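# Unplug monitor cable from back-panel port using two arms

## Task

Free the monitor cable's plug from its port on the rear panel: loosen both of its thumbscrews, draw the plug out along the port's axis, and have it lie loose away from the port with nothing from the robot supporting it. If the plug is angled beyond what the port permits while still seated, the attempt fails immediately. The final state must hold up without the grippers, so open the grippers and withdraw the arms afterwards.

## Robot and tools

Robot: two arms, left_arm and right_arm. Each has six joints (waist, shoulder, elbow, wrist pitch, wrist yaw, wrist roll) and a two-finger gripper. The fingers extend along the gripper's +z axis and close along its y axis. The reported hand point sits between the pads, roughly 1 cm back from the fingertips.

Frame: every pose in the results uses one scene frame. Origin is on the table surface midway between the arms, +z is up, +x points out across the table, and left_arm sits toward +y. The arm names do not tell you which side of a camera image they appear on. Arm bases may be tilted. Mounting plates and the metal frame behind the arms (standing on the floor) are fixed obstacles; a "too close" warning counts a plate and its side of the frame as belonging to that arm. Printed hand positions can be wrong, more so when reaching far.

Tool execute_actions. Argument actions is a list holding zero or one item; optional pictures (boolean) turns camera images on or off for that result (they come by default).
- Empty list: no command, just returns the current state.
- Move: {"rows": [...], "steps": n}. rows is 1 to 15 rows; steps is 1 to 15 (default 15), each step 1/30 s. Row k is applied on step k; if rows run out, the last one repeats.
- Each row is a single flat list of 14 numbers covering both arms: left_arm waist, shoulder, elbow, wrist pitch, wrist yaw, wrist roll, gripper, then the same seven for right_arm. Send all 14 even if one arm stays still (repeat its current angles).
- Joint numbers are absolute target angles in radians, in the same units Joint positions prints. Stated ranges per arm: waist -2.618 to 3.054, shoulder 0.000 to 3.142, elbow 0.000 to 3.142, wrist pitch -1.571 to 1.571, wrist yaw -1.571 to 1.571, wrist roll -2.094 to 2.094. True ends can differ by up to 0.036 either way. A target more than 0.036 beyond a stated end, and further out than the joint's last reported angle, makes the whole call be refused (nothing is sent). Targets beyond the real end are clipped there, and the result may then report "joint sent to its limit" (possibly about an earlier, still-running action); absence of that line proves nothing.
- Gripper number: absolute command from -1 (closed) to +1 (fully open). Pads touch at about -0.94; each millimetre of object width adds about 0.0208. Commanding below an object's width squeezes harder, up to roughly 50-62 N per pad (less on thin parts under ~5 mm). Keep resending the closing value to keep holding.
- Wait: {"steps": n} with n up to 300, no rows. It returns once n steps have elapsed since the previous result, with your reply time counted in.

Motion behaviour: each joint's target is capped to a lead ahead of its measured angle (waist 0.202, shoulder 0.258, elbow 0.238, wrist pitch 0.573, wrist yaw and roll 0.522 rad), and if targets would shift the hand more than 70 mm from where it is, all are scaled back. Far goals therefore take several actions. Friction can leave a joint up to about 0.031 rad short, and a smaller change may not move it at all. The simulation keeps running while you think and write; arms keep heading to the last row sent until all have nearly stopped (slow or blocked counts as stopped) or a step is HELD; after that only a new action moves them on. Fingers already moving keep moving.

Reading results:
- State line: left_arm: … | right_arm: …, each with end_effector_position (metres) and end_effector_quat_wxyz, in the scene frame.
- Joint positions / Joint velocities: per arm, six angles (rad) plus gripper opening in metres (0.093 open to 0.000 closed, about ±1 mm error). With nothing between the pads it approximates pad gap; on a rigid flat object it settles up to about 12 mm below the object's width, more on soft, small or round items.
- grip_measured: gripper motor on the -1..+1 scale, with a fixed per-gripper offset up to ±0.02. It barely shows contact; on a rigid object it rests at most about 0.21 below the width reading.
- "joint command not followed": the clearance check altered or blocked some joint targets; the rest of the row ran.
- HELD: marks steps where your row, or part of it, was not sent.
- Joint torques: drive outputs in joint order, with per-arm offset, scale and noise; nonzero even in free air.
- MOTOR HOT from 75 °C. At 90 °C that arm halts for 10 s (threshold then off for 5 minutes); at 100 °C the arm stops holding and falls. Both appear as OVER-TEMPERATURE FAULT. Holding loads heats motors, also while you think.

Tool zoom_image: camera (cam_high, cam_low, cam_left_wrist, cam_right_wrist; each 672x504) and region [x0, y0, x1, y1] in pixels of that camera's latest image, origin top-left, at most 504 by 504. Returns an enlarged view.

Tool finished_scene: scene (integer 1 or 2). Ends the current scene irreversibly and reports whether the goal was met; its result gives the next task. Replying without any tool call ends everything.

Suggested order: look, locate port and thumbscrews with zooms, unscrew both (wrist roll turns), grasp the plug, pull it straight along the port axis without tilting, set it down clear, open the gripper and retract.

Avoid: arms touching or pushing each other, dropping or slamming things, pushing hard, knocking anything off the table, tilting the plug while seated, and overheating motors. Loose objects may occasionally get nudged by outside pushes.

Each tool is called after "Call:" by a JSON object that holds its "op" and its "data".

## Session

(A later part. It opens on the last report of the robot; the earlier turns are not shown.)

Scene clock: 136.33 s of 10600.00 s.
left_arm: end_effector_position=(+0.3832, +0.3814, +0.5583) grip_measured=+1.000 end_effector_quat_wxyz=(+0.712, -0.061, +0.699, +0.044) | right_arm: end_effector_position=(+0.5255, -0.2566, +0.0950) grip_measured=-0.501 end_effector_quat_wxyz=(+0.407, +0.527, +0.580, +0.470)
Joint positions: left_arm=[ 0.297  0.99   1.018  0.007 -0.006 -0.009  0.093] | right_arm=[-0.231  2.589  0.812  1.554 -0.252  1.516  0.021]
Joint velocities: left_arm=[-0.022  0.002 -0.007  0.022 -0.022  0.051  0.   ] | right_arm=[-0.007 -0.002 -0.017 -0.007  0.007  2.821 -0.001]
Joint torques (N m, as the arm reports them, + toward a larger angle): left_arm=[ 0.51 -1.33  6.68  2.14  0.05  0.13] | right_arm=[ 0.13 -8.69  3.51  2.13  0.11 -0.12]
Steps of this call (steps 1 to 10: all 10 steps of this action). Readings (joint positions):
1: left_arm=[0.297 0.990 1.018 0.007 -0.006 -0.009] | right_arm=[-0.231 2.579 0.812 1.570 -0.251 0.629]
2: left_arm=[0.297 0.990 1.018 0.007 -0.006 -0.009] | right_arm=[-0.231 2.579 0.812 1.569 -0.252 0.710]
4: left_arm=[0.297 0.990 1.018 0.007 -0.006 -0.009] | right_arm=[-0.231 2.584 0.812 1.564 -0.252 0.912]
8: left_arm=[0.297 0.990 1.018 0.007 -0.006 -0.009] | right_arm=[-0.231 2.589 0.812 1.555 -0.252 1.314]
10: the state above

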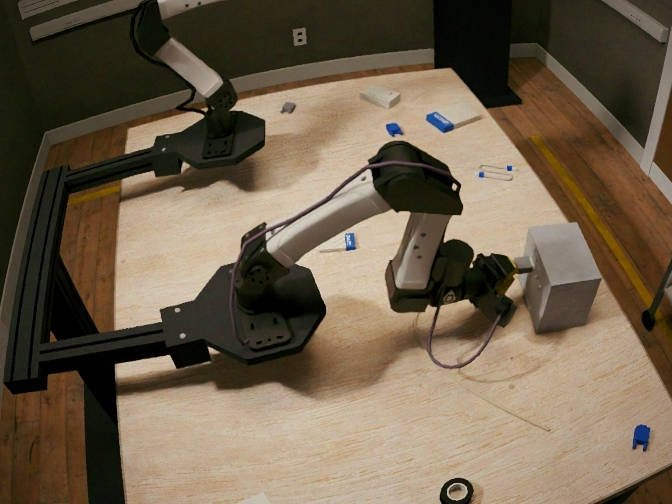

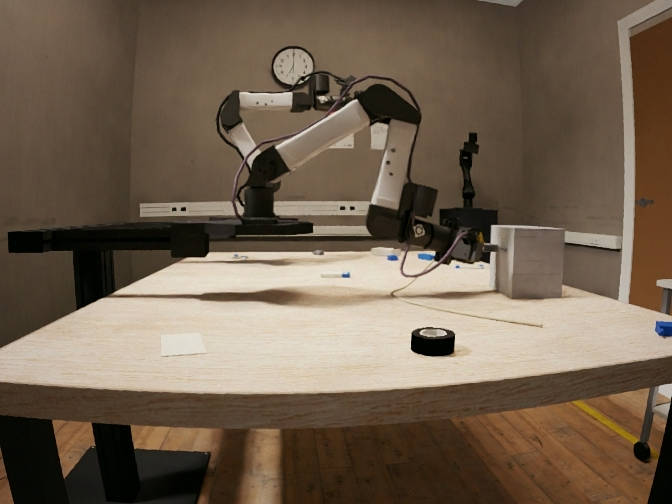

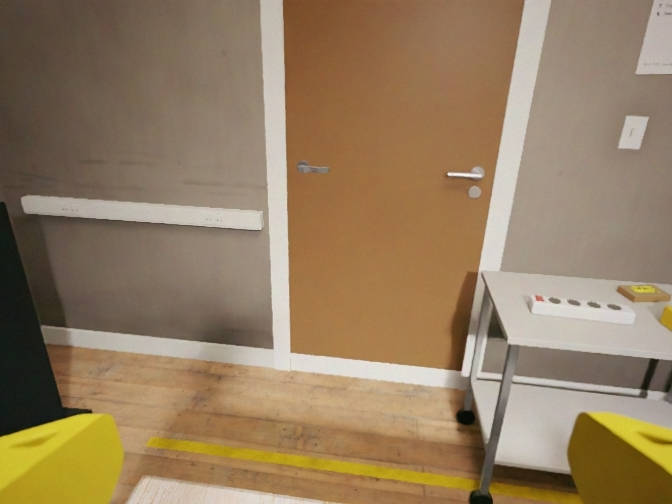

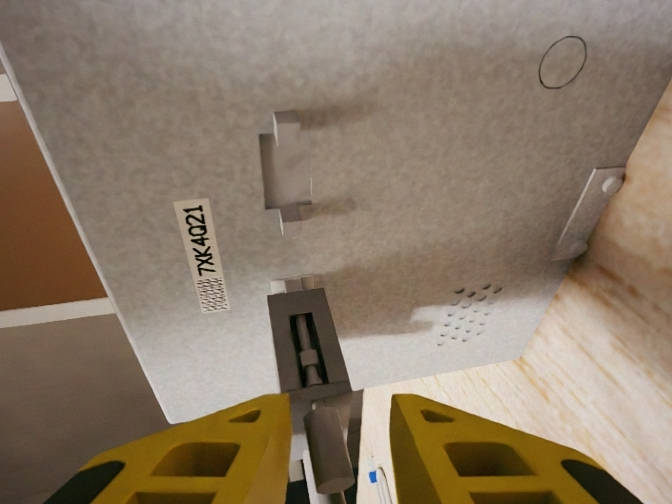

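Call:
{"op": "execute_actions", "data": {"actions": [{"rows":[[0.3,1,1,0,0,0,1,-0.222,2.58,0.815,1.56,-0.26,1.8,-0.5]],"steps":8}], "pictures": false}}

Call:
{"op": "execute_actions", "data": {"actions": [{"rows":[[0.3,1,1,0,0,0,1,-0.228,2.59,0.815,1.56,-0.25,1.85,-0.9],[0.3,1,1,0,0,0,1,-0.228,2.59,0.815,1.56,-0.25,1.85,-0.9],[0.3,1,1,0,0,0,1,-0.228,2.59,0.815,1.56,-0.25,0.35,-0.9]]}], "pictures": false}}

Call:
{"op": "execute_actions", "data": {"actions": [{"rows":[[0.3,1,1,0,0,0,1,-0.228,2.59,0.815,1.55,-0.25,0.55,-0.5],[0.3,1,1,0,0,0,1,-0.228,2.595,0.815,1.55,-0.25,2.09,-0.5]]}], "pictures": false}}

Call:
{"op": "execute_actions", "data": {"actions": [{"rows":[[0.3,1,1,0,0,0,1,-0.228,2.59,0.815,1.56,-0.25,1.95,-0.9],[0.3,1,1,0,0,0,1,-0.228,2.59,0.815,1.56,-0.25,1.95,-0.9],[0.3,1,1,0,0,0,1,-0.228,2.59,0.815,1.56,-0.25,0.3,-0.9]]}], "pictures": false}}

Call:
{"op": "execute_actions", "data": {"actions": [{"rows":[[0.3,1,1,0,0,0,1,-0.228,2.59,0.815,1.55,-0.25,0.55,-0.5],[0.3,1,1,0,0,0,1,-0.228,2.595,0.815,1.55,-0.25,2.09,-0.5]]}], "pictures": false}}

Call:
{"op": "execute_actions", "data": {"actions": [{"rows":[[0.3,1,1,0,0,0,1,-0.228,2.59,0.815,1.56,-0.25,1.95,-0.9],[0.3,1,1,0,0,0,1,-0.228,2.59,0.815,1.56,-0.25,1.95,-0.9],[0.3,1,1,0,0,0,1,-0.228,2.59,0.815,1.56,-0.25,0.3,-0.9]]}], "pictures": false}}

Call:
{"op": "execute_actions", "data": {"actions": [{"rows":[[0.3,1,1,0,0,0,1,-0.228,2.59,0.815,1.55,-0.25,0.55,-0.5],[0.3,1,1,0,0,0,1,-0.228,2.595,0.815,1.55,-0.25,2.09,-0.5]]}], "pictures": false}}

Call:
{"op": "execute_actions", "data": {"actions": [{"rows":[[0.3,1,1,0,0,0,1,-0.228,2.59,0.815,1.56,-0.25,1.95,-0.9],[0.3,1,1,0,0,0,1,-0.228,2.59,0.815,1.56,-0.25,1.95,-0.9],[0.3,1,1,0,0,0,1,-0.228,2.57,0.78,1.56,-0.25,0.3,-0.9]]}], "pictures": false}}

Call:
{"op": "execute_actions", "data": {"actions": [{"rows":[[0.3,1,1,0,0,0,1,-0.228,2.58,0.81,1.55,-0.25,0.55,-0.5],[0.3,1,1,0,0,0,1,-0.228,2.59,0.81,1.55,-0.25,1.55,-0.5]]}]}}

Call:
{"op": "zoom_image", "data": {"camera": "cam_right_wrist", "region": [220,250,460,500]}}

Scene clock: 148.13 s of 10600.00 s.
left_arm: end_effector_position=(+0.3832, +0.3814, +0.5583) grip_measured=+1.000 end_effector_quat_wxyz=(+0.712, -0.061, +0.699, +0.044) | right_arm: end_effector_position=(+0.5248, -0.2569, +0.0921) grip_measured=-0.501 end_effector_quat_wxyz=(+0.326, +0.615, +0.491, +0.524)
Joint positions: left_arm=[ 0.297  0.99   1.018  0.007 -0.006 -0.009  0.093] | right_arm=[-0.231  2.589  0.812  1.541 -0.249  1.83   0.021]
Joint velocities: left_arm=[-0.002 -0.012  0.007  0.051  0.051 -0.037  0.   ] | right_arm=[ 0.007  0.012 -0.007 -0.037  0.007 -0.125 -0.   ]
Joint torques (N m, as the arm reports them, + toward a larger angle): left_arm=[ 0.32 -1.35  6.68  2.14  0.06  0.15] | right_arm=[ 0.64 -9.92  3.55  2.33 -0.1  -0.17]
Steps of this call (steps 1 to 45: the robot went on to your last target; steps 46 to 110: nothing new was sent; then 7.87 s passed at rest; steps 111 to 118: all 8 steps of this action). Readings (joint positions):
111: left_arm=[0.297 0.990 1.018 0.007 -0.006 -0.009] | right_arm=[-0.231 2.589 0.812 1.533 -0.249 1.918]
112: left_arm=[0.297 0.990 1.018 0.007 -0.006 -0.009] | right_arm=[-0.231 2.589 0.812 1.534 -0.249 1.895]
114: left_arm=[0.297 0.990 1.018 0.007 -0.006 -0.009] | right_arm=[-0.231 2.589 0.812 1.537 -0.249 1.863]
118: the state above

Scene clock: 148.63 s of 10600.00 s.
left_arm: end_effector_position=(+0.3832, +0.3814, +0.5583) grip_measured=+1.000 end_effector_quat_wxyz=(+0.712, -0.061, +0.699, +0.044) | right_arm: end_effector_position=(+0.5275, -0.2564, +0.1019) grip_measured=-0.889 end_effector_quat_wxyz=(+0.579, +0.220, +0.745, +0.248)
Joint positions: left_arm=[ 0.297  0.99   1.018  0.007 -0.006 -0.009  0.093] | right_arm=[-0.229  2.582  0.812  1.57  -0.251  0.62   0.003]
Joint velocities: left_arm=[-0.007  0.007 -0.002 -0.051  0.022  0.066  0.   ] | right_arm=[ 0.012 -0.022  0.012 -0.007 -0.037 -1.619  0.001]
Joint torques (N m, as the arm reports them, + toward a larger angle): left_arm=[ 0.45 -1.36  6.71  2.15  0.07  0.12] | right_arm=[ 0.   -8.59  3.21  2.06  0.17 -0.44]
Steps of this call (steps 1 to 15: all 15 steps of this action). Readings (joint positions):
1: left_arm=[0.297 0.990 1.018 0.007 -0.006 -0.009] | right_arm=[-0.231 2.589 0.812 1.542 -0.249 1.831]
2: left_arm=[0.297 0.990 1.018 0.007 -0.006 -0.009] | right_arm=[-0.231 2.588 0.812 1.556 -0.246 1.834]
4: left_arm=[0.297 0.990 1.018 0.007 -0.006 -0.009] | right_arm=[-0.232 2.587 0.812 1.558 -0.244 1.649]
8: left_arm=[0.297 0.990 1.018 0.007 -0.006 -0.009] | right_arm=[-0.232 2.587 0.812 1.569 -0.243 1.250]
15: the state above

Scene clock: 149.13 s of 10600.00 s.
left_arm: end_effector_position=(+0.3832, +0.3814, +0.5583) grip_measured=+1.000 end_effector_quat_wxyz=(+0.712, -0.061, +0.699, +0.044) | right_arm: end_effector_position=(+0.5253, -0.2564, +0.0932) grip_measured=-0.501 end_effector_quat_wxyz=(+0.314, +0.626, +0.475, +0.532)
Joint positions: left_arm=[ 0.297  0.99   1.018  0.007 -0.006 -0.009  0.093] | right_arm=[-0.229  2.587  0.812  1.542 -0.247  1.879  0.021]
Joint velocities: left_arm=[-0.007  0.012 -0.012  0.051  0.051  0.037  0.   ] | right_arm=[ 0.007  0.061 -0.017 -0.037  0.051  1.326  0.   ]
Joint torques (N m, as the arm reports them, + toward a larger angle): left_arm=[ 0.32 -1.34  6.8   2.16  0.06  0.11] | right_arm=[-0.26 -9.32  3.63  2.36 -0.09 -0.03]
Steps of this call (steps 1 to 15: all 15 steps of this action). Readings (joint positions):
1: left_arm=[0.297 0.990 1.018 0.007 -0.006 -0.009] | right_arm=[-0.229 2.582 0.812 1.570 -0.252 0.601]
2: left_arm=[0.297 0.990 1.018 0.007 -0.006 -0.009] | right_arm=[-0.229 2.582 0.812 1.569 -0.253 0.684]
4: left_arm=[0.297 0.990 1.018 0.007 -0.006 -0.009] | right_arm=[-0.229 2.583 0.812 1.562 -0.253 0.885]
8: left_arm=[0.297 0.990 1.018 0.007 -0.006 -0.009] | right_arm=[-0.229 2.583 0.812 1.556 -0.253 1.288]
15: the state above

Scene clock: 149.63 s of 10600.00 s.
left_arm: end_effector_position=(+0.3832, +0.3814, +0.5583) grip_measured=+1.000 end_effector_quat_wxyz=(+0.712, -0.061, +0.699, +0.044) | right_arm: end_effector_position=(+0.5277, -0.2573, +0.1024) grip_measured=-0.889 end_effector_quat_wxyz=(+0.576, +0.232, +0.741, +0.257)
Joint positions: left_arm=[ 0.297  0.99   1.018  0.007 -0.006 -0.009  0.093] | right_arm=[-0.231  2.581  0.812  1.57  -0.252  0.65   0.003]
Joint velocities: left_arm=[-0.002  0.002 -0.007 -0.037 -0.066 -0.037  0.   ] | right_arm=[ 0.012 -0.037  0.002 -0.037 -0.007 -2.161 -0.   ]
Joint torques (N m, as the arm reports them, + toward a larger angle): left_arm=[ 0.45 -1.34  6.71  2.15  0.06  0.16] | right_arm=[ 0.16 -8.84  3.72  2.01  0.34 -0.29]
Steps of this call (steps 1 to 15: all 15 steps of this action). Readings (joint positions):
1: left_arm=[0.297 0.990 1.018 0.007 -0.006 -0.009] | right_arm=[-0.229 2.589 0.812 1.540 -0.245 1.897]
2: left_arm=[0.297 0.990 1.018 0.007 -0.006 -0.009] | right_arm=[-0.231 2.589 0.812 1.553 -0.240 1.906]
4: left_arm=[0.297 0.990 1.018 0.007 -0.006 -0.009] | right_arm=[-0.232 2.588 0.812 1.557 -0.240 1.723]
8: left_arm=[0.297 0.990 1.018 0.007 -0.006 -0.009] | right_arm=[-0.232 2.588 0.812 1.568 -0.239 1.324]
15: the state above

Scene clock: 150.13 s of 10600.00 s.
left_arm: end_effector_position=(+0.3832, +0.3814, +0.5583) grip_measured=+1.000 end_effector_quat_wxyz=(+0.712, -0.061, +0.699, +0.044) | right_arm: end_effector_position=(+0.5253, -0.2568, +0.0935) grip_measured=-0.501 end_effector_quat_wxyz=(+0.312, +0.628, +0.472, +0.534)
Joint positions: left_arm=[ 0.297  0.99   1.018  0.007 -0.006 -0.009  0.093] | right_arm=[-0.23   2.587  0.812  1.543 -0.248  1.889  0.021]
Joint velocities: left_arm=[-0.007  0.002  0.002 -0.051 -0.007 -0.037  0.   ] | right_arm=[ 0.022  0.09  -0.012 -0.081  0.022  1.311 -0.   ]
Joint torques (N m, as the arm reports them, + toward a larger angle): left_arm=[ 0.44 -1.38  6.78  2.17  0.04  0.1 ] | right_arm=[ 0.15 -9.46  3.48  2.33 -0.01 -0.04]
Steps of this call (steps 1 to 15: all 15 steps of this action). Readings (joint positions):
1: left_arm=[0.297 0.990 1.018 0.007 -0.006 -0.009] | right_arm=[-0.231 2.581 0.812 1.570 -0.253 0.624]
2: left_arm=[0.297 0.990 1.018 0.007 -0.006 -0.009] | right_arm=[-0.230 2.581 0.812 1.569 -0.253 0.705]
4: left_arm=[0.297 0.990 1.018 0.007 -0.006 -0.009] | right_arm=[-0.230 2.582 0.812 1.562 -0.253 0.907]
8: left_arm=[0.297 0.990 1.018 0.007 -0.006 -0.009] | right_arm=[-0.230 2.583 0.812 1.556 -0.253 1.309]
15: the state above

Scene clock: 150.63 s of 10600.00 s.
left_arm: end_effector_position=(+0.3832, +0.3814, +0.5583) grip_measured=+1.000 end_effector_quat_wxyz=(+0.712, -0.061, +0.699, +0.044) | right_arm: end_effector_position=(+0.5277, -0.2574, +0.1026) grip_measured=-0.889 end_effector_quat_wxyz=(+0.576, +0.233, +0.740, +0.259)
Joint positions: left_arm=[ 0.297  0.99   1.018  0.007 -0.006 -0.009  0.093] | right_arm=[-0.232  2.581  0.812  1.57  -0.253  0.655  0.003]
Joint velocities: left_arm=[-0.002 -0.002  0.022  0.022  0.022 -0.007  0.   ] | right_arm=[ 0.002 -0.022 -0.007  0.066 -0.051 -2.234 -0.   ]
Joint torques (N m, as the arm reports them, + toward a larger angle): left_arm=[ 0.32 -1.35  6.73  2.14  0.06  0.11] | right_arm=[ 0.07 -8.65  3.64  2.1   0.22 -0.35]
Steps of this call (steps 1 to 15: all 15 steps of this action). Readings (joint positions):
1: left_arm=[0.297 0.990 1.018 0.007 -0.006 -0.009] | right_arm=[-0.230 2.588 0.812 1.540 -0.247 1.905]
2: left_arm=[0.297 0.990 1.018 0.007 -0.006 -0.009] | right_arm=[-0.232 2.589 0.812 1.552 -0.241 1.912]
4: left_arm=[0.297 0.990 1.018 0.007 -0.006 -0.009] | right_arm=[-0.232 2.588 0.812 1.556 -0.240 1.729]
8: left_arm=[0.297 0.990 1.018 0.007 -0.006 -0.009] | right_arm=[-0.232 2.588 0.812 1.568 -0.239 1.330]
15: the state above

Scene clock: 151.13 s of 10600.00 s.
left_arm: end_effector_position=(+0.3832, +0.3814, +0.5583) grip_measured=+1.000 end_effector_quat_wxyz=(+0.712, -0.061, +0.699, +0.044) | right_arm: end_effector_position=(+0.5253, -0.2570, +0.0935) grip_measured=-0.501 end_effector_quat_wxyz=(+0.311, +0.629, +0.472, +0.534)
Joint positions: left_arm=[ 0.297  0.99   1.018  0.007 -0.006 -0.009  0.093] | right_arm=[-0.231  2.587  0.812  1.543 -0.249  1.89   0.021]
Joint velocities: left_arm=[-0.007 -0.012  0.007 -0.066 -0.007 -0.007  0.   ] | right_arm=[-0.022  0.076  0.012 -0.125  0.051  1.267  0.001]
Joint torques (N m, as the arm reports them, + toward a larger angle): left_arm=[ 0.38 -1.43  6.73  2.15  0.05  0.11] | right_arm=[ 0.07 -9.18  3.27  2.34 -0.06 -0.09]
Steps of this call (steps 1 to 15: all 15 steps of this action). Readings (joint positions):
1: left_arm=[0.297 0.990 1.018 0.007 -0.006 -0.009] | right_arm=[-0.231 2.580 0.812 1.570 -0.254 0.627]
2: left_arm=[0.297 0.990 1.018 0.007 -0.006 -0.009] | right_arm=[-0.231 2.580 0.812 1.569 -0.254 0.709]
4: left_arm=[0.297 0.990 1.018 0.007 -0.006 -0.009] | right_arm=[-0.231 2.582 0.812 1.562 -0.254 0.910]
8: left_arm=[0.297 0.990 1.018 0.007 -0.006 -0.009] | right_arm=[-0.231 2.583 0.812 1.556 -0.254 1.313]
15: the state above

Scene clock: 151.63 s of 10600.00 s.
left_arm: end_effector_position=(+0.3832, +0.3814, +0.5583) grip_measured=+1.000 end_effector_quat_wxyz=(+0.712, -0.061, +0.699, +0.044) | right_arm: end_effector_position=(+0.5255, -0.2573, +0.1033) grip_measured=-0.889 end_effector_quat_wxyz=(+0.575, +0.235, +0.741, +0.256)
Joint positions: left_arm=[ 0.297  0.99   1.018  0.007 -0.006 -0.009  0.093] | right_arm=[-0.231  2.573  0.8    1.57  -0.248  0.654  0.003]
Joint velocities: left_arm=[ 0.007 -0.017 -0.012 -0.022 -0.007  0.007  0.   ] | right_arm=[-0.007 -0.032  0.002 -0.037 -0.007 -2.322 -0.   ]
Joint torques (N m, as the arm reports them, + toward a larger angle): left_arm=[ 0.3  -1.37  6.73  2.15  0.06  0.12] | right_arm=[-0.06 -9.67  1.13  2.09  0.1  -0.29]
Steps of this call (steps 1 to 15: all 15 steps of this action). Readings (joint positions):
1: left_arm=[0.297 0.990 1.018 0.007 -0.006 -0.009] | right_arm=[-0.231 2.588 0.812 1.540 -0.248 1.906]
2: left_arm=[0.297 0.990 1.018 0.007 -0.006 -0.009] | right_arm=[-0.232 2.589 0.812 1.552 -0.243 1.913]
4: left_arm=[0.297 0.990 1.018 0.007 -0.006 -0.009] | right_arm=[-0.233 2.585 0.806 1.557 -0.240 1.730]
8: left_arm=[0.297 0.990 1.018 0.007 -0.006 -0.009] | right_arm=[-0.233 2.580 0.801 1.565 -0.239 1.331]
15: the state above

Scene clock: 152.13 s of 10600.00 s.
left_arm: end_effector_position=(+0.3832, +0.3814, +0.5583) grip_measured=+1.000 end_effector_quat_wxyz=(+0.712, -0.061, +0.699, +0.044) | right_arm: end_effector_position=(+0.5237, -0.2563, +0.0968) grip_measured=-0.501 end_effector_quat_wxyz=(+0.413, +0.520, +0.587, +0.463)
Joint positions: left_arm=[ 0.297  0.99   1.018  0.007 -0.006 -0.009  0.093] | right_arm=[-0.23   2.578  0.8    1.552 -0.249  1.488  0.021]
Joint velocities: left_arm=[-0.007  0.002 -0.012 -0.022 -0.007 -0.007  0.   ] | right_arm=[ 0.027 -0.007  0.002 -0.007  0.037  0.33  -0.   ]
Joint torques (N m, as the arm reports them, + toward a larger angle): left_arm=[ 0.37 -1.31  6.7   2.17  0.08  0.14] | right_arm=[ 0.04 -8.7   4.11  2.13  0.09 -0.15]
Steps of this call (steps 1 to 15: all 15 steps of this action). Readings (joint positions):
1: left_arm=[0.297 0.990 1.018 0.007 -0.006 -0.009] | right_arm=[-0.230 2.573 0.800 1.570 -0.248 0.626]
2: left_arm=[0.297 0.990 1.018 0.007 -0.006 -0.009] | right_arm=[-0.230 2.573 0.800 1.569 -0.249 0.708]
4: left_arm=[0.297 0.990 1.018 0.007 -0.006 -0.009] | right_arm=[-0.230 2.575 0.800 1.563 -0.249 0.909]
8: left_arm=[0.297 0.990 1.018 0.007 -0.006 -0.009] | right_arm=[-0.230 2.578 0.800 1.555 -0.249 1.268]
15: the state above

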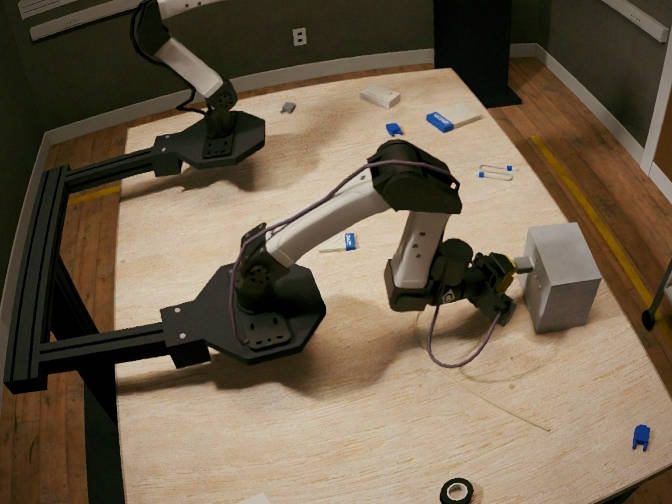

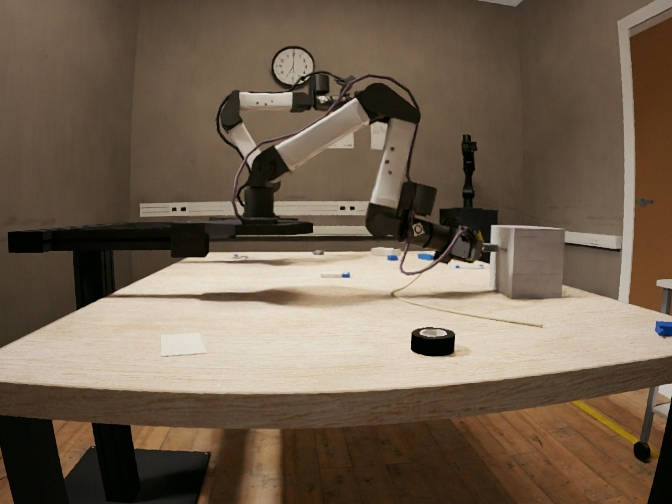

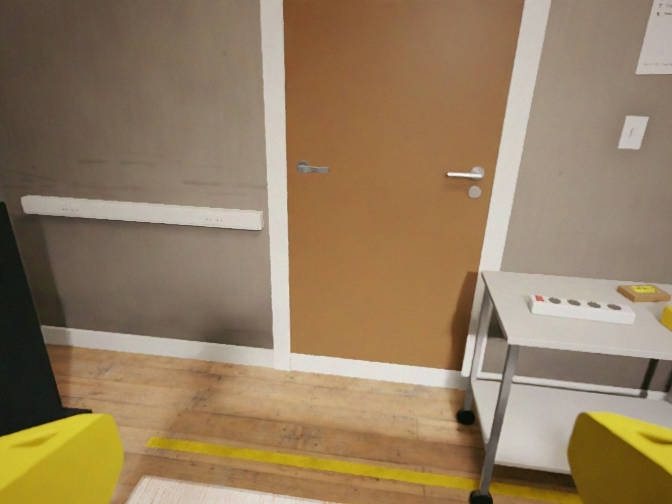

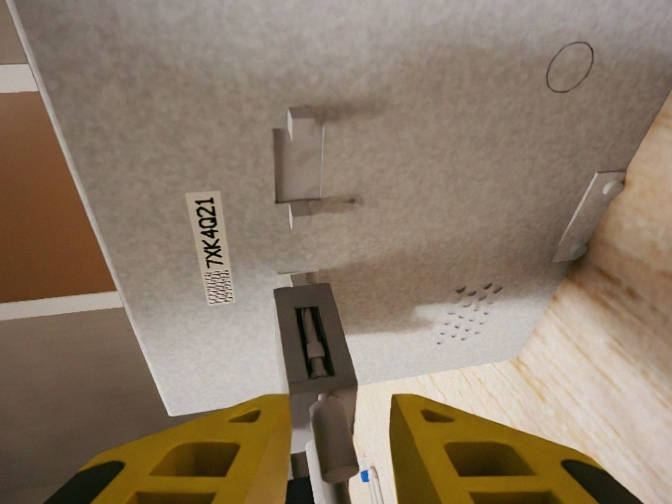

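Region (220, 250, 460, 500) of cam_right_wrist's 672x504 image, scaled by 2.016, with more detail than that image has; it fills the left 484 columns of this view, and the rest is white.

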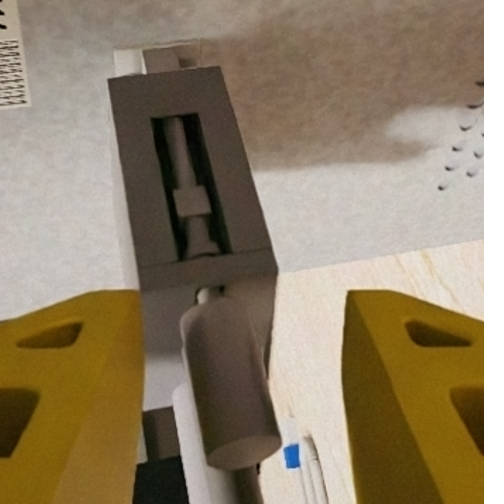

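Call:
{"op": "execute_actions", "data": {"actions": [{"rows":[[0.3,1,1,0,0,0,1,-0.32,2.58,0.81,1.55,-0.25,1.55,-0.5],[0.3,1,1,0,0,0,1,-0.32,2.58,0.81,1.55,-0.25,1.55,-0.5],[0.3,1,1,0,0,0,1,-0.32,2.58,0.81,1.55,-0.25,1.55,-0.5],[0.3,1,1,0,0,0,1,-0.32,2.58,0.81,1.55,-0.25,1.55,-0.5],[0.3,1,1,0,0,0,1,-0.32,2.58,0.81,1.55,-0.25,1.55,-0.5],[0.3,1,1,0,0,0,1,-0.32,2.35,0.7,1.55,-0.25,1,-0.5]]}], "pictures": false}}

Call:
{"op": "execute_actions", "data": {"actions": [{"rows":[[0.3,1,1,0,0,0,1,0.22,2.35,0.7,1.55,0.5,-1.5,-0.5]]}], "pictures": false}}

Call:
{"op": "execute_actions", "data": {"actions": [{"steps":20}], "pictures": false}}

Call:
{"op": "execute_actions", "data": {"actions": [{"rows":[[0.3,1,1,0,0,0,1,0.22,2.45,0.76,1.55,0.5,-1.5,-0.5],[0.3,1,1,0,0,0,1,0.22,2.45,0.76,1.55,0.5,-1.5,-0.5],[0.3,1,1,0,0,0,1,0.22,2.45,0.76,1.55,0.5,-1.5,-0.5],[0.3,1,1,0,0,0,1,0.22,2.55,0.83,1.55,0.5,-1.5,-0.5],[0.3,1,1,0,0,0,1,0.22,2.55,0.83,1.55,0.5,-1.5,-0.5],[0.3,1,1,0,0,0,1,0.22,2.55,0.83,1.55,0.5,-1.5,-0.5],[0.3,1,1,0,0,0,1,0.22,2.6,0.87,1.55,0.5,-1.5,-0.5],[0.3,1,1,0,0,0,1,0.22,2.6,0.87,1.55,0.5,-1.5,-0.5],[0.3,1,1,0,0,0,1,0.22,2.63,0.885,1.55,0.5,-1.5,-0.5]]}]}}

Scene clock: 160.50 s of 10600.00 s.
left_arm: end_effector_position=(+0.3832, +0.3814, +0.5583) grip_measured=+1.000 end_effector_quat_wxyz=(+0.712, -0.061, +0.699, +0.044) | right_arm: end_effector_position=(+0.5232, -0.3055, +0.1868) grip_measured=-0.501 end_effector_quat_wxyz=(+0.576, +0.382, +0.627, +0.359)
Joint positions: left_arm=[ 0.297  0.99   1.018  0.007 -0.006 -0.009  0.093] | right_arm=[-0.326  2.337  0.71   1.562 -0.248  1.068  0.021]
Joint velocities: left_arm=[ 0.002 -0.002 -0.022 -0.022 -0.037 -0.037  0.   ] | right_arm=[ 0.002  0.042 -0.007 -0.154  0.022 -0.418  0.   ]
Joint torques (N m, as the arm reports them, + toward a larger angle): left_arm=[ 0.4  -1.36  6.69  2.15  0.08  0.12] | right_arm=[ 0.   -8.15  3.58  2.18  0.01 -0.26]
Steps of this call (steps 1 to 30: the robot went on to your last target; steps 31 to 90: nothing new was sent; then 4.87 s passed at rest; steps 91 to 105: all 15 steps of this action). Readings (joint positions):
91: left_arm=[0.297 0.990 1.018 0.007 -0.006 -0.009] | right_arm=[-0.239 2.578 0.800 1.552 -0.254 1.546]
92: left_arm=[0.297 0.990 1.018 0.007 -0.006 -0.009] | right_arm=[-0.255 2.578 0.800 1.552 -0.257 1.546]
94: left_arm=[0.297 0.990 1.018 0.007 -0.006 -0.009] | right_arm=[-0.298 2.578 0.800 1.552 -0.256 1.546]
98: left_arm=[0.297 0.990 1.018 0.007 -0.006 -0.009] | right_arm=[-0.329 2.447 0.717 1.509 -0.248 1.301]
105: the state above

Scene clock: 161.00 s of 10600.00 s.
left_arm: end_effector_position=(+0.3832, +0.3814, +0.5583) grip_measured=+1.000 end_effector_quat_wxyz=(+0.712, -0.061, +0.699, +0.044) | right_arm: end_effector_position=(+0.5144, -0.1520, +0.1873) grip_measured=-0.501 end_effector_quat_wxyz=(+0.648, -0.111, +0.729, -0.190)
Joint positions: left_arm=[ 0.297  0.99   1.018  0.007 -0.006 -0.009  0.093] | right_arm=[ 0.231  2.34   0.71   1.552  0.452 -0.421  0.021]
Joint velocities: left_arm=[-0.002  0.007  0.007 -0.037 -0.037  0.081  0.   ] | right_arm=[-0.242 -0.012 -0.007 -0.022  0.344 -2.777 -0.   ]
Joint torques (N m, as the arm reports them, + toward a larger angle): left_arm=[ 0.29 -1.43  6.78  2.14  0.03  0.12] | right_arm=[ 0.26 -8.02  3.14  2.03  0.14 -0.09]
Steps of this call (steps 1 to 15: all 15 steps of this action). Readings (joint positions):
1: left_arm=[0.297 0.990 1.018 0.007 -0.006 -0.009] | right_arm=[-0.300 2.338 0.710 1.558 -0.156 0.982]
2: left_arm=[0.297 0.990 1.018 0.007 -0.006 -0.009] | right_arm=[-0.254 2.339 0.710 1.556 -0.044 0.883]
4: left_arm=[0.297 0.990 1.018 0.007 -0.006 -0.009] | right_arm=[-0.121 2.340 0.710 1.553 0.150 0.684]
8: left_arm=[0.297 0.990 1.018 0.007 -0.006 -0.009] | right_arm=[0.166 2.340 0.710 1.552 0.350 0.284]
15: the state above

Scene clock: 161.67 s of 10600.00 s.
left_arm: end_effector_position=(+0.3832, +0.3814, +0.5583) grip_measured=+1.000 end_effector_quat_wxyz=(+0.712, -0.061, +0.699, +0.044) | right_arm: end_effector_position=(+0.5141, -0.1636, +0.1870) grip_measured=-0.501 end_effector_quat_wxyz=(+0.451, -0.450, +0.585, -0.503)
Joint positions: left_arm=[ 0.297  0.99   1.018  0.007 -0.006 -0.009  0.093] | right_arm=[ 0.221  2.34   0.71   1.551  0.492 -1.475  0.021]
Joint velocities: left_arm=[-0.012 -0.007  0.002  0.022  0.066  0.007  0.   ] | right_arm=[-0.012  0.007 -0.022 -0.037  0.007 -0.154 -0.001]
Joint torques (N m, as the arm reports them, + toward a larger angle): left_arm=[ 0.29 -1.35  6.63  2.16  0.09  0.11] | right_arm=[-0.26 -8.16  3.47  2.11  0.3  -0.04]
Steps of this call (steps 1 to 20: the robot went on to your last target). Readings (joint positions):
1: left_arm=[0.297 0.990 1.018 0.007 -0.006 -0.009] | right_arm=[0.225 2.340 0.710 1.552 0.462 -0.521]
2: left_arm=[0.297 0.990 1.018 0.007 -0.006 -0.009] | right_arm=[0.222 2.340 0.710 1.552 0.469 -0.621]
4: left_arm=[0.297 0.990 1.018 0.007 -0.006 -0.009] | right_arm=[0.221 2.340 0.710 1.552 0.479 -0.822]
8: left_arm=[0.297 0.990 1.018 0.007 -0.006 -0.009] | right_arm=[0.221 2.340 0.710 1.551 0.486 -1.193]
20: the state above

Scene clock: 162.17 s of 10600.00 s.
left_arm: end_effector_position=(+0.3832, +0.3814, +0.5583) grip_measured=+1.000 end_effector_quat_wxyz=(+0.712, -0.061, +0.699, +0.044) | right_arm: end_effector_position=(+0.5192, -0.1601, +0.0889) grip_measured=-0.501 end_effector_quat_wxyz=(+0.391, -0.502, +0.599, -0.486)
Joint positions: left_arm=[ 0.297  0.99   1.018  0.007 -0.006 -0.009  0.093] | right_arm=[ 0.221  2.631  0.863  1.535  0.495 -1.496  0.021]
Joint velocities: left_arm=[ 0.002 -0.022 -0.002  0.022  0.037 -0.037  0.   ] | right_arm=[-0.007 -0.012  0.051  0.051 -0.095 -0.022 -0.   ]
Joint torques (N m, as the arm reports them, + toward a larger angle): left_arm=[ 0.37 -1.4   6.73  2.13  0.06  0.14] | right_arm=[-0.19 -9.96  5.1   2.2   0.24 -0.05]
Steps of this call (steps 1 to 15: all 15 steps of this action). Readings (joint positions):
1: left_arm=[0.297 0.990 1.018 0.007 -0.006 -0.009] | right_arm=[0.221 2.353 0.717 1.559 0.493 -1.479]
2: left_arm=[0.297 0.990 1.018 0.007 -0.006 -0.009] | right_arm=[0.221 2.376 0.733 1.566 0.493 -1.482]
4: left_arm=[0.297 0.990 1.018 0.007 -0.006 -0.009] | right_arm=[0.221 2.434 0.760 1.569 0.494 -1.486]
8: left_arm=[0.297 0.990 1.018 0.007 -0.006 -0.009] | right_arm=[0.221 2.568 0.832 1.552 0.495 -1.492]
15: the state above

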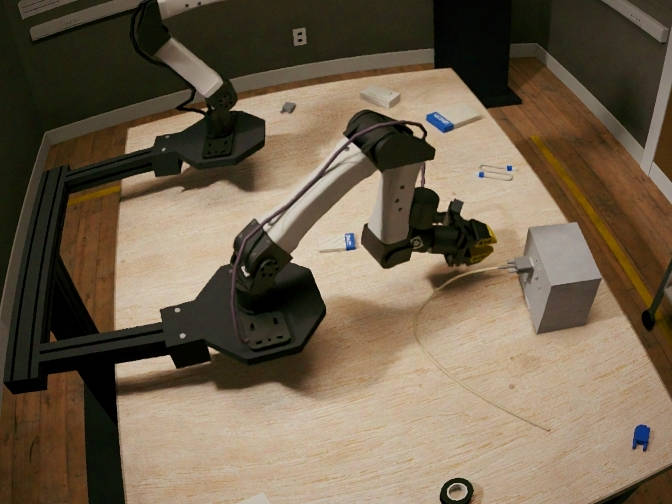

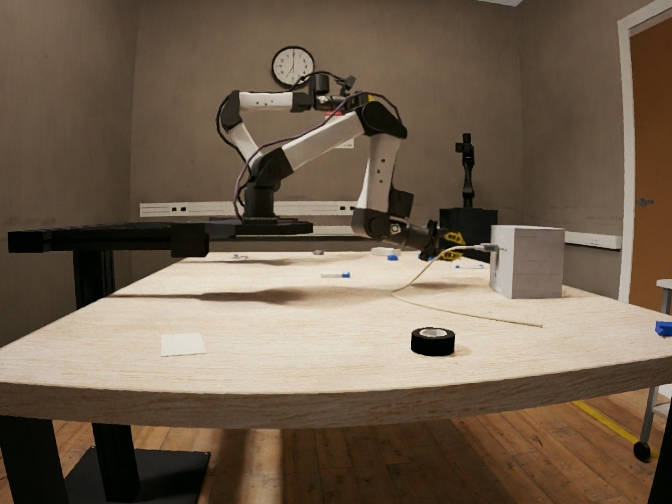

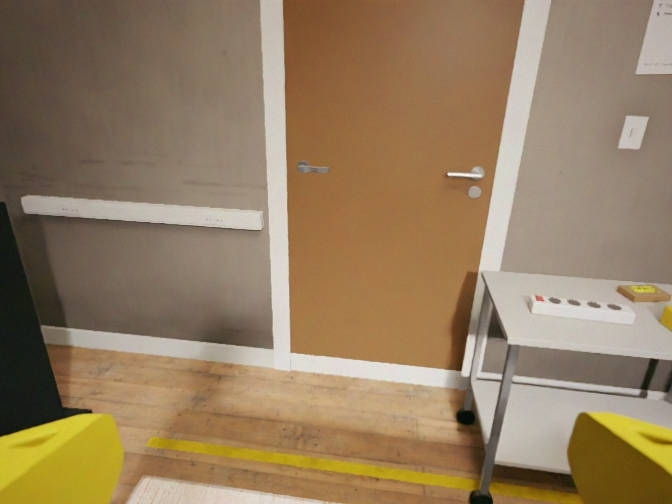

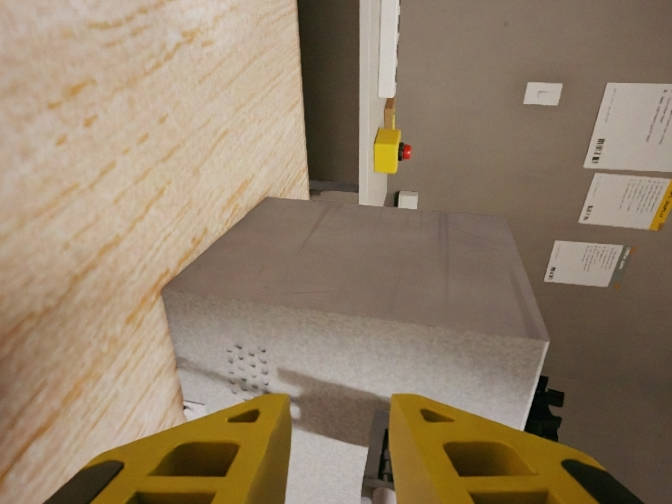

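Call:
{"op": "execute_actions", "data": {"actions": [{"rows":[[0.3,1,1,0,0,0,1,0.19,2.63,0.91,1.56,0.5,-1.45,-0.4],[0.3,1,1,0,0,0,1,0.19,2.63,0.91,1.56,0.5,-1.45,-0.4],[0.3,1,1,0,0,0,1,0.16,2.63,0.91,1.56,0.5,-1.45,-0.4],[0.3,1,1,0,0,0,1,0.16,2.63,0.91,1.56,0.5,-1.45,-0.4],[0.3,1,1,0,0,0,1,0.13,2.63,0.91,1.56,0.5,-1.45,-0.4],[0.3,1,1,0,0,0,1,0.13,2.63,0.91,1.56,0.5,-1.45,-0.4],[0.3,1,1,0,0,0,1,0.11,2.63,0.91,1.56,0.5,-1.45,-0.4],[0.3,1,1,0,0,0,1,0.11,2.63,0.91,1.56,0.5,-1.45,-0.4],[0.3,1,1,0,0,0,1,0.09,2.63,0.91,1.56,0.5,-1.45,-0.4]]}]}}

Scene clock: 167.80 s of 10600.00 s.
left_arm: end_effector_position=(+0.3832, +0.3814, +0.5583) grip_measured=+1.000 end_effector_quat_wxyz=(+0.712, -0.061, +0.699, +0.044) | right_arm: end_effector_position=(+0.5340, -0.2200, +0.0975) grip_measured=-0.402 end_effector_quat_wxyz=(+0.383, -0.439, +0.633, -0.510)
Joint positions: left_arm=[ 0.297  0.99   1.018  0.007 -0.006 -0.009  0.093] | right_arm=[ 0.093  2.631  0.895  1.547  0.495 -1.457  0.026]
Joint velocities: left_arm=[ 0.002 -0.002  0.002 -0.007 -0.095  0.066  0.   ] | right_arm=[-0.007 -0.002 -0.007  0.007  0.007  0.081 -0.   ]
Joint torques (N m, as the arm reports them, + toward a larger angle): left_arm=[ 0.33 -1.43  6.8   2.11  0.04  0.13] | right_arm=[ -0.6  -10.19   5.02   2.26   0.22   0.14]
Steps of this call (steps 1 to 15: the robot went on to your last target; steps 16 to 90: nothing new was sent; then 2.13 s passed at rest; steps 91 to 105: all 15 steps of this action). Readings (joint positions):
91: left_arm=[0.297 0.990 1.018 0.007 -0.006 -0.009] | right_arm=[0.218 2.631 0.871 1.537 0.495 -1.490]
92: left_arm=[0.297 0.990 1.018 0.007 -0.006 -0.009] | right_arm=[0.214 2.631 0.877 1.537 0.495 -1.484]
94: left_arm=[0.297 0.990 1.018 0.007 -0.006 -0.009] | right_arm=[0.193 2.631 0.890 1.542 0.494 -1.475]
98: left_arm=[0.297 0.990 1.018 0.007 -0.006 -0.009] | right_arm=[0.129 2.631 0.895 1.547 0.495 -1.465]
105: the state above

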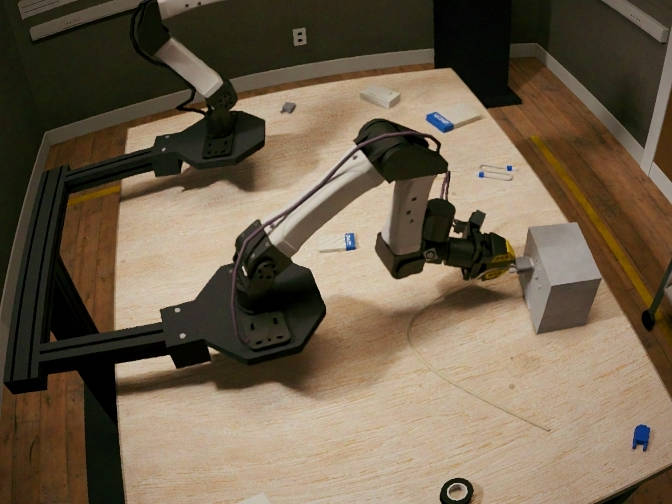

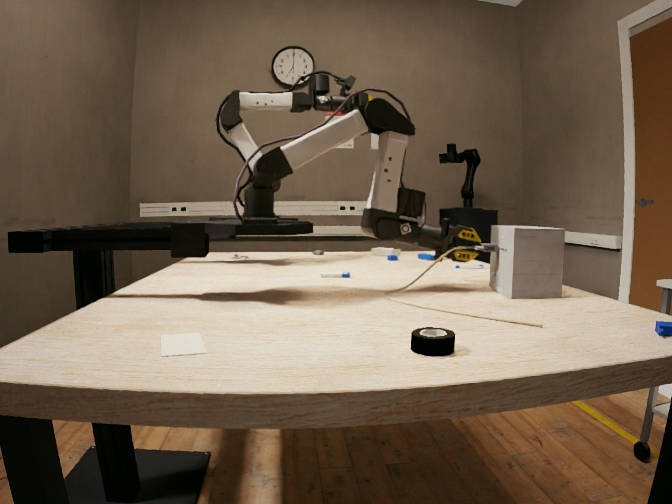

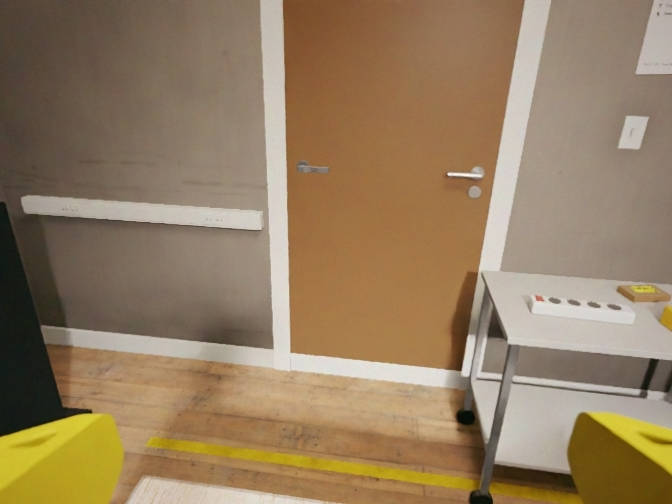

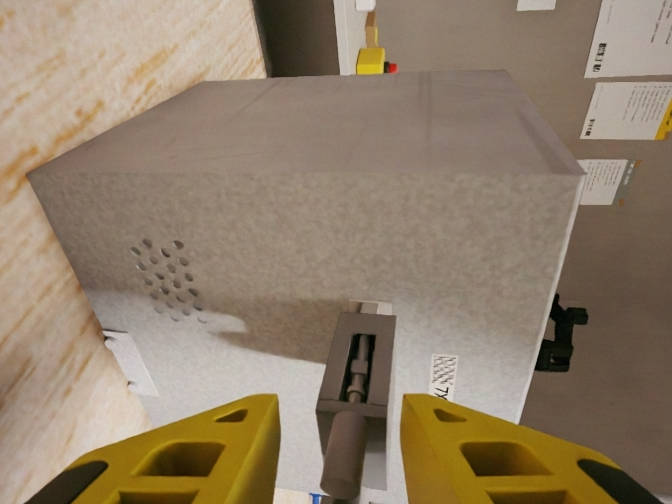

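Call:
{"op": "execute_actions", "data": {"actions": [{"rows":[[0.3,1,1,0,0,0,1,0.085,2.63,0.895,1.555,0.52,-0.6,-0.5]]}]}}

Call:
{"op": "execute_actions", "data": {"actions": [{"rows":[[0.3,1,1,0,0,0,1,0.085,2.63,0.895,1.555,0.52,-0.6,-0.9],[0.3,1,1,0,0,0,1,0.085,2.63,0.895,1.555,0.52,-0.6,-0.9],[0.3,1,1,0,0,0,1,0.085,2.63,0.895,1.555,0.52,-1.9,-0.9]]}]}}

Scene clock: 171.07 s of 10600.00 s.
left_arm: end_effector_position=(+0.3832, +0.3814, +0.5583) grip_measured=+1.000 end_effector_quat_wxyz=(+0.712, -0.061, +0.699, +0.044) | right_arm: end_effector_position=(+0.5340, -0.2226, +0.1024) grip_measured=-0.499 end_effector_quat_wxyz=(+0.558, -0.145, +0.749, -0.325)
Joint positions: left_arm=[ 0.297  0.99   1.018  0.007 -0.006 -0.009  0.093] | right_arm=[ 0.093  2.631  0.895  1.569  0.512 -0.65   0.021]
Joint velocities: left_arm=[-0.007 -0.002 -0.007 -0.007 -0.007  0.051  0.   ] | right_arm=[ 0.007 -0.002  0.017 -0.007  0.037  0.271  0.   ]
Joint torques (N m, as the arm reports them, + toward a larger angle): left_arm=[ 0.36 -1.33  6.65  2.13  0.08  0.14] | right_arm=[ -0.92 -10.14   3.64   1.91   0.21   0.1 ]
Steps of this call (steps 1 to 15: the robot went on to your last target; steps 16 to 83: nothing new was sent; steps 84 to 98: all 15 steps of this action). Readings (joint positions):
84: left_arm=[0.297 0.990 1.018 0.007 -0.006 -0.009] | right_arm=[0.093 2.631 0.895 1.546 0.496 -1.371]
85: left_arm=[0.297 0.990 1.018 0.007 -0.006 -0.009] | right_arm=[0.093 2.631 0.895 1.547 0.497 -1.271]
87: left_arm=[0.297 0.990 1.018 0.007 -0.006 -0.009] | right_arm=[0.093 2.631 0.895 1.550 0.501 -1.071]
91: left_arm=[0.297 0.990 1.018 0.007 -0.006 -0.009] | right_arm=[0.093 2.631 0.895 1.555 0.507 -0.798]
98: the state above

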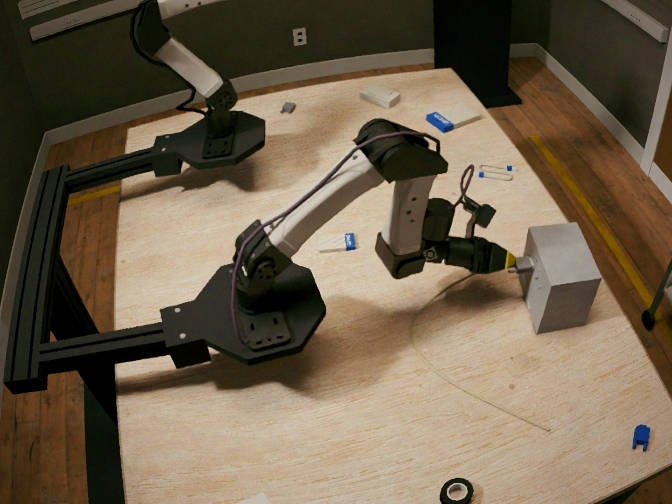

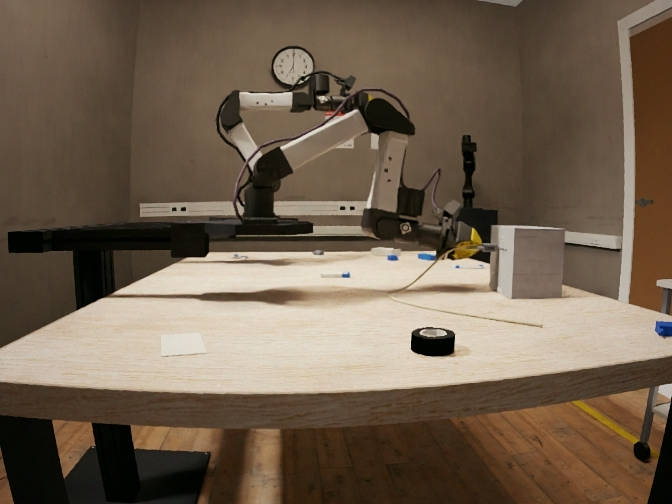

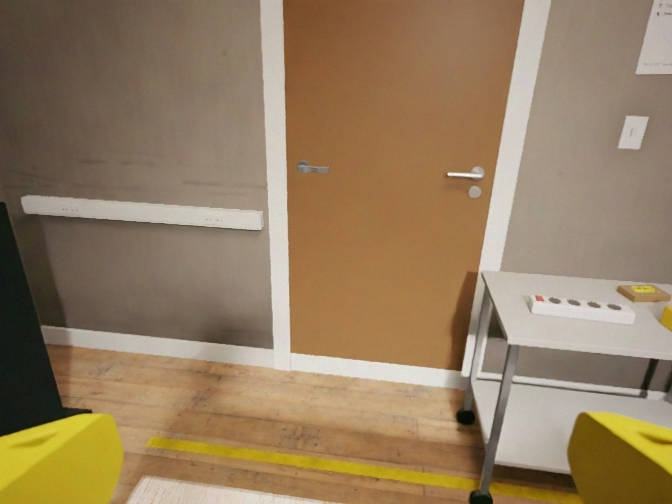

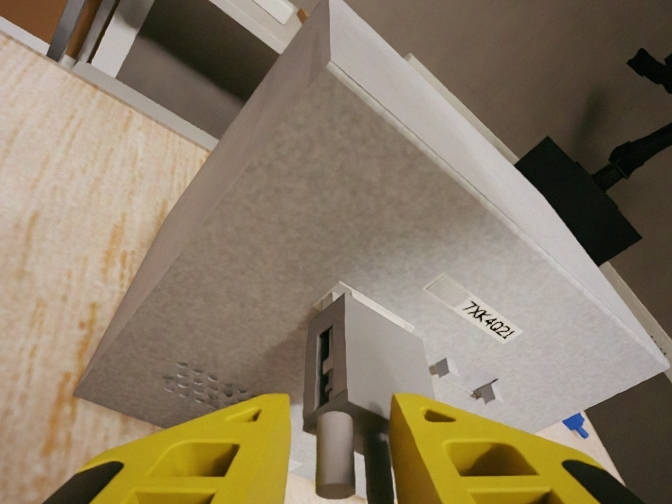

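Scene clock: 171.57 s of 10600.00 s.
left_arm: end_effector_position=(+0.3832, +0.3814, +0.5583) grip_measured=+1.000 end_effector_quat_wxyz=(+0.712, -0.061, +0.699, +0.044) | right_arm: end_effector_position=(+0.5334, -0.2181, +0.0974) grip_measured=-0.887 end_effector_quat_wxyz=(+0.334, -0.492, +0.588, -0.548)
Joint positions: left_arm=[ 0.297  0.99   1.018  0.007 -0.006 -0.009  0.093] | right_arm=[ 0.102  2.641  0.9    1.563  0.51  -1.647  0.003]
Joint velocities: left_arm=[-0.012 -0.012 -0.002  0.037  0.066 -0.007  0.   ] | right_arm=[ 0.017  0.051  0.022  0.081 -0.007 -0.711  0.   ]
Joint torques (N m, as the arm reports them, + toward a larger angle): left_arm=[ 0.34 -1.4   6.7   2.14  0.04  0.13] | right_arm=[ -2.1  -11.02   3.     1.86   0.31  -1.77]
Steps of this call (steps 1 to 15: all 15 steps of this action). Readings (joint positions):
1: left_arm=[0.297 0.990 1.018 0.007 -0.006 -0.009] | right_arm=[0.093 2.631 0.895 1.570 0.517 -0.644]
2: left_arm=[0.297 0.990 1.018 0.007 -0.006 -0.009] | right_arm=[0.093 2.629 0.895 1.566 0.514 -0.645]
4: left_arm=[0.297 0.990 1.018 0.007 -0.006 -0.009] | right_arm=[0.093 2.629 0.895 1.561 0.499 -0.848]
8: left_arm=[0.297 0.990 1.018 0.007 -0.006 -0.009] | right_arm=[0.093 2.629 0.895 1.556 0.498 -1.243]
15: the state above

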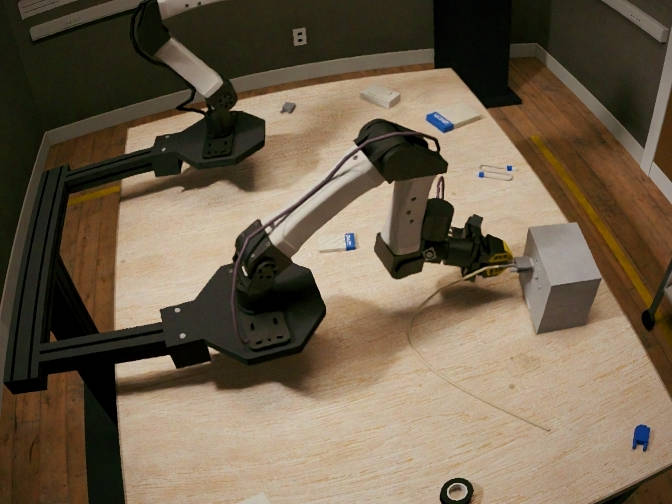

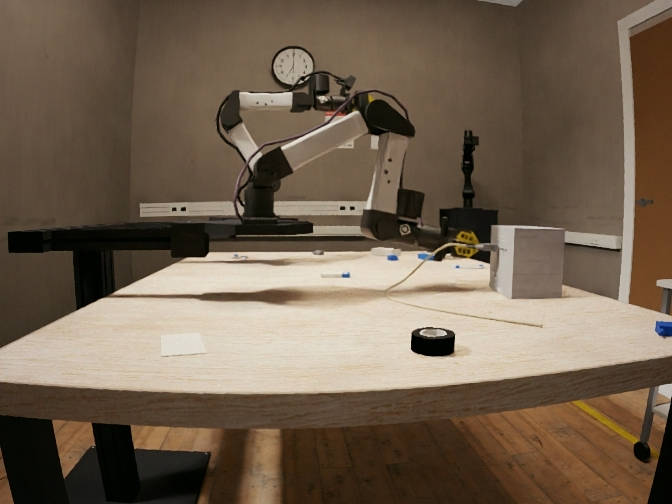

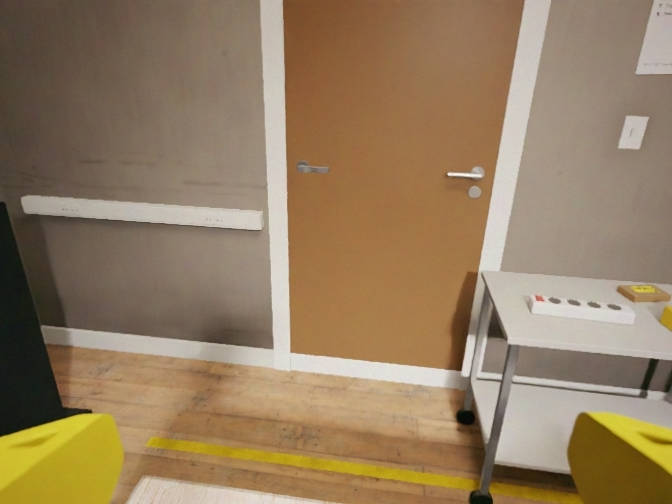

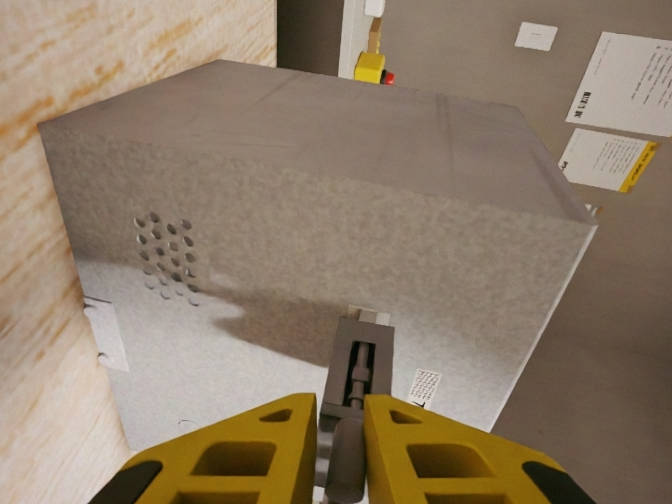

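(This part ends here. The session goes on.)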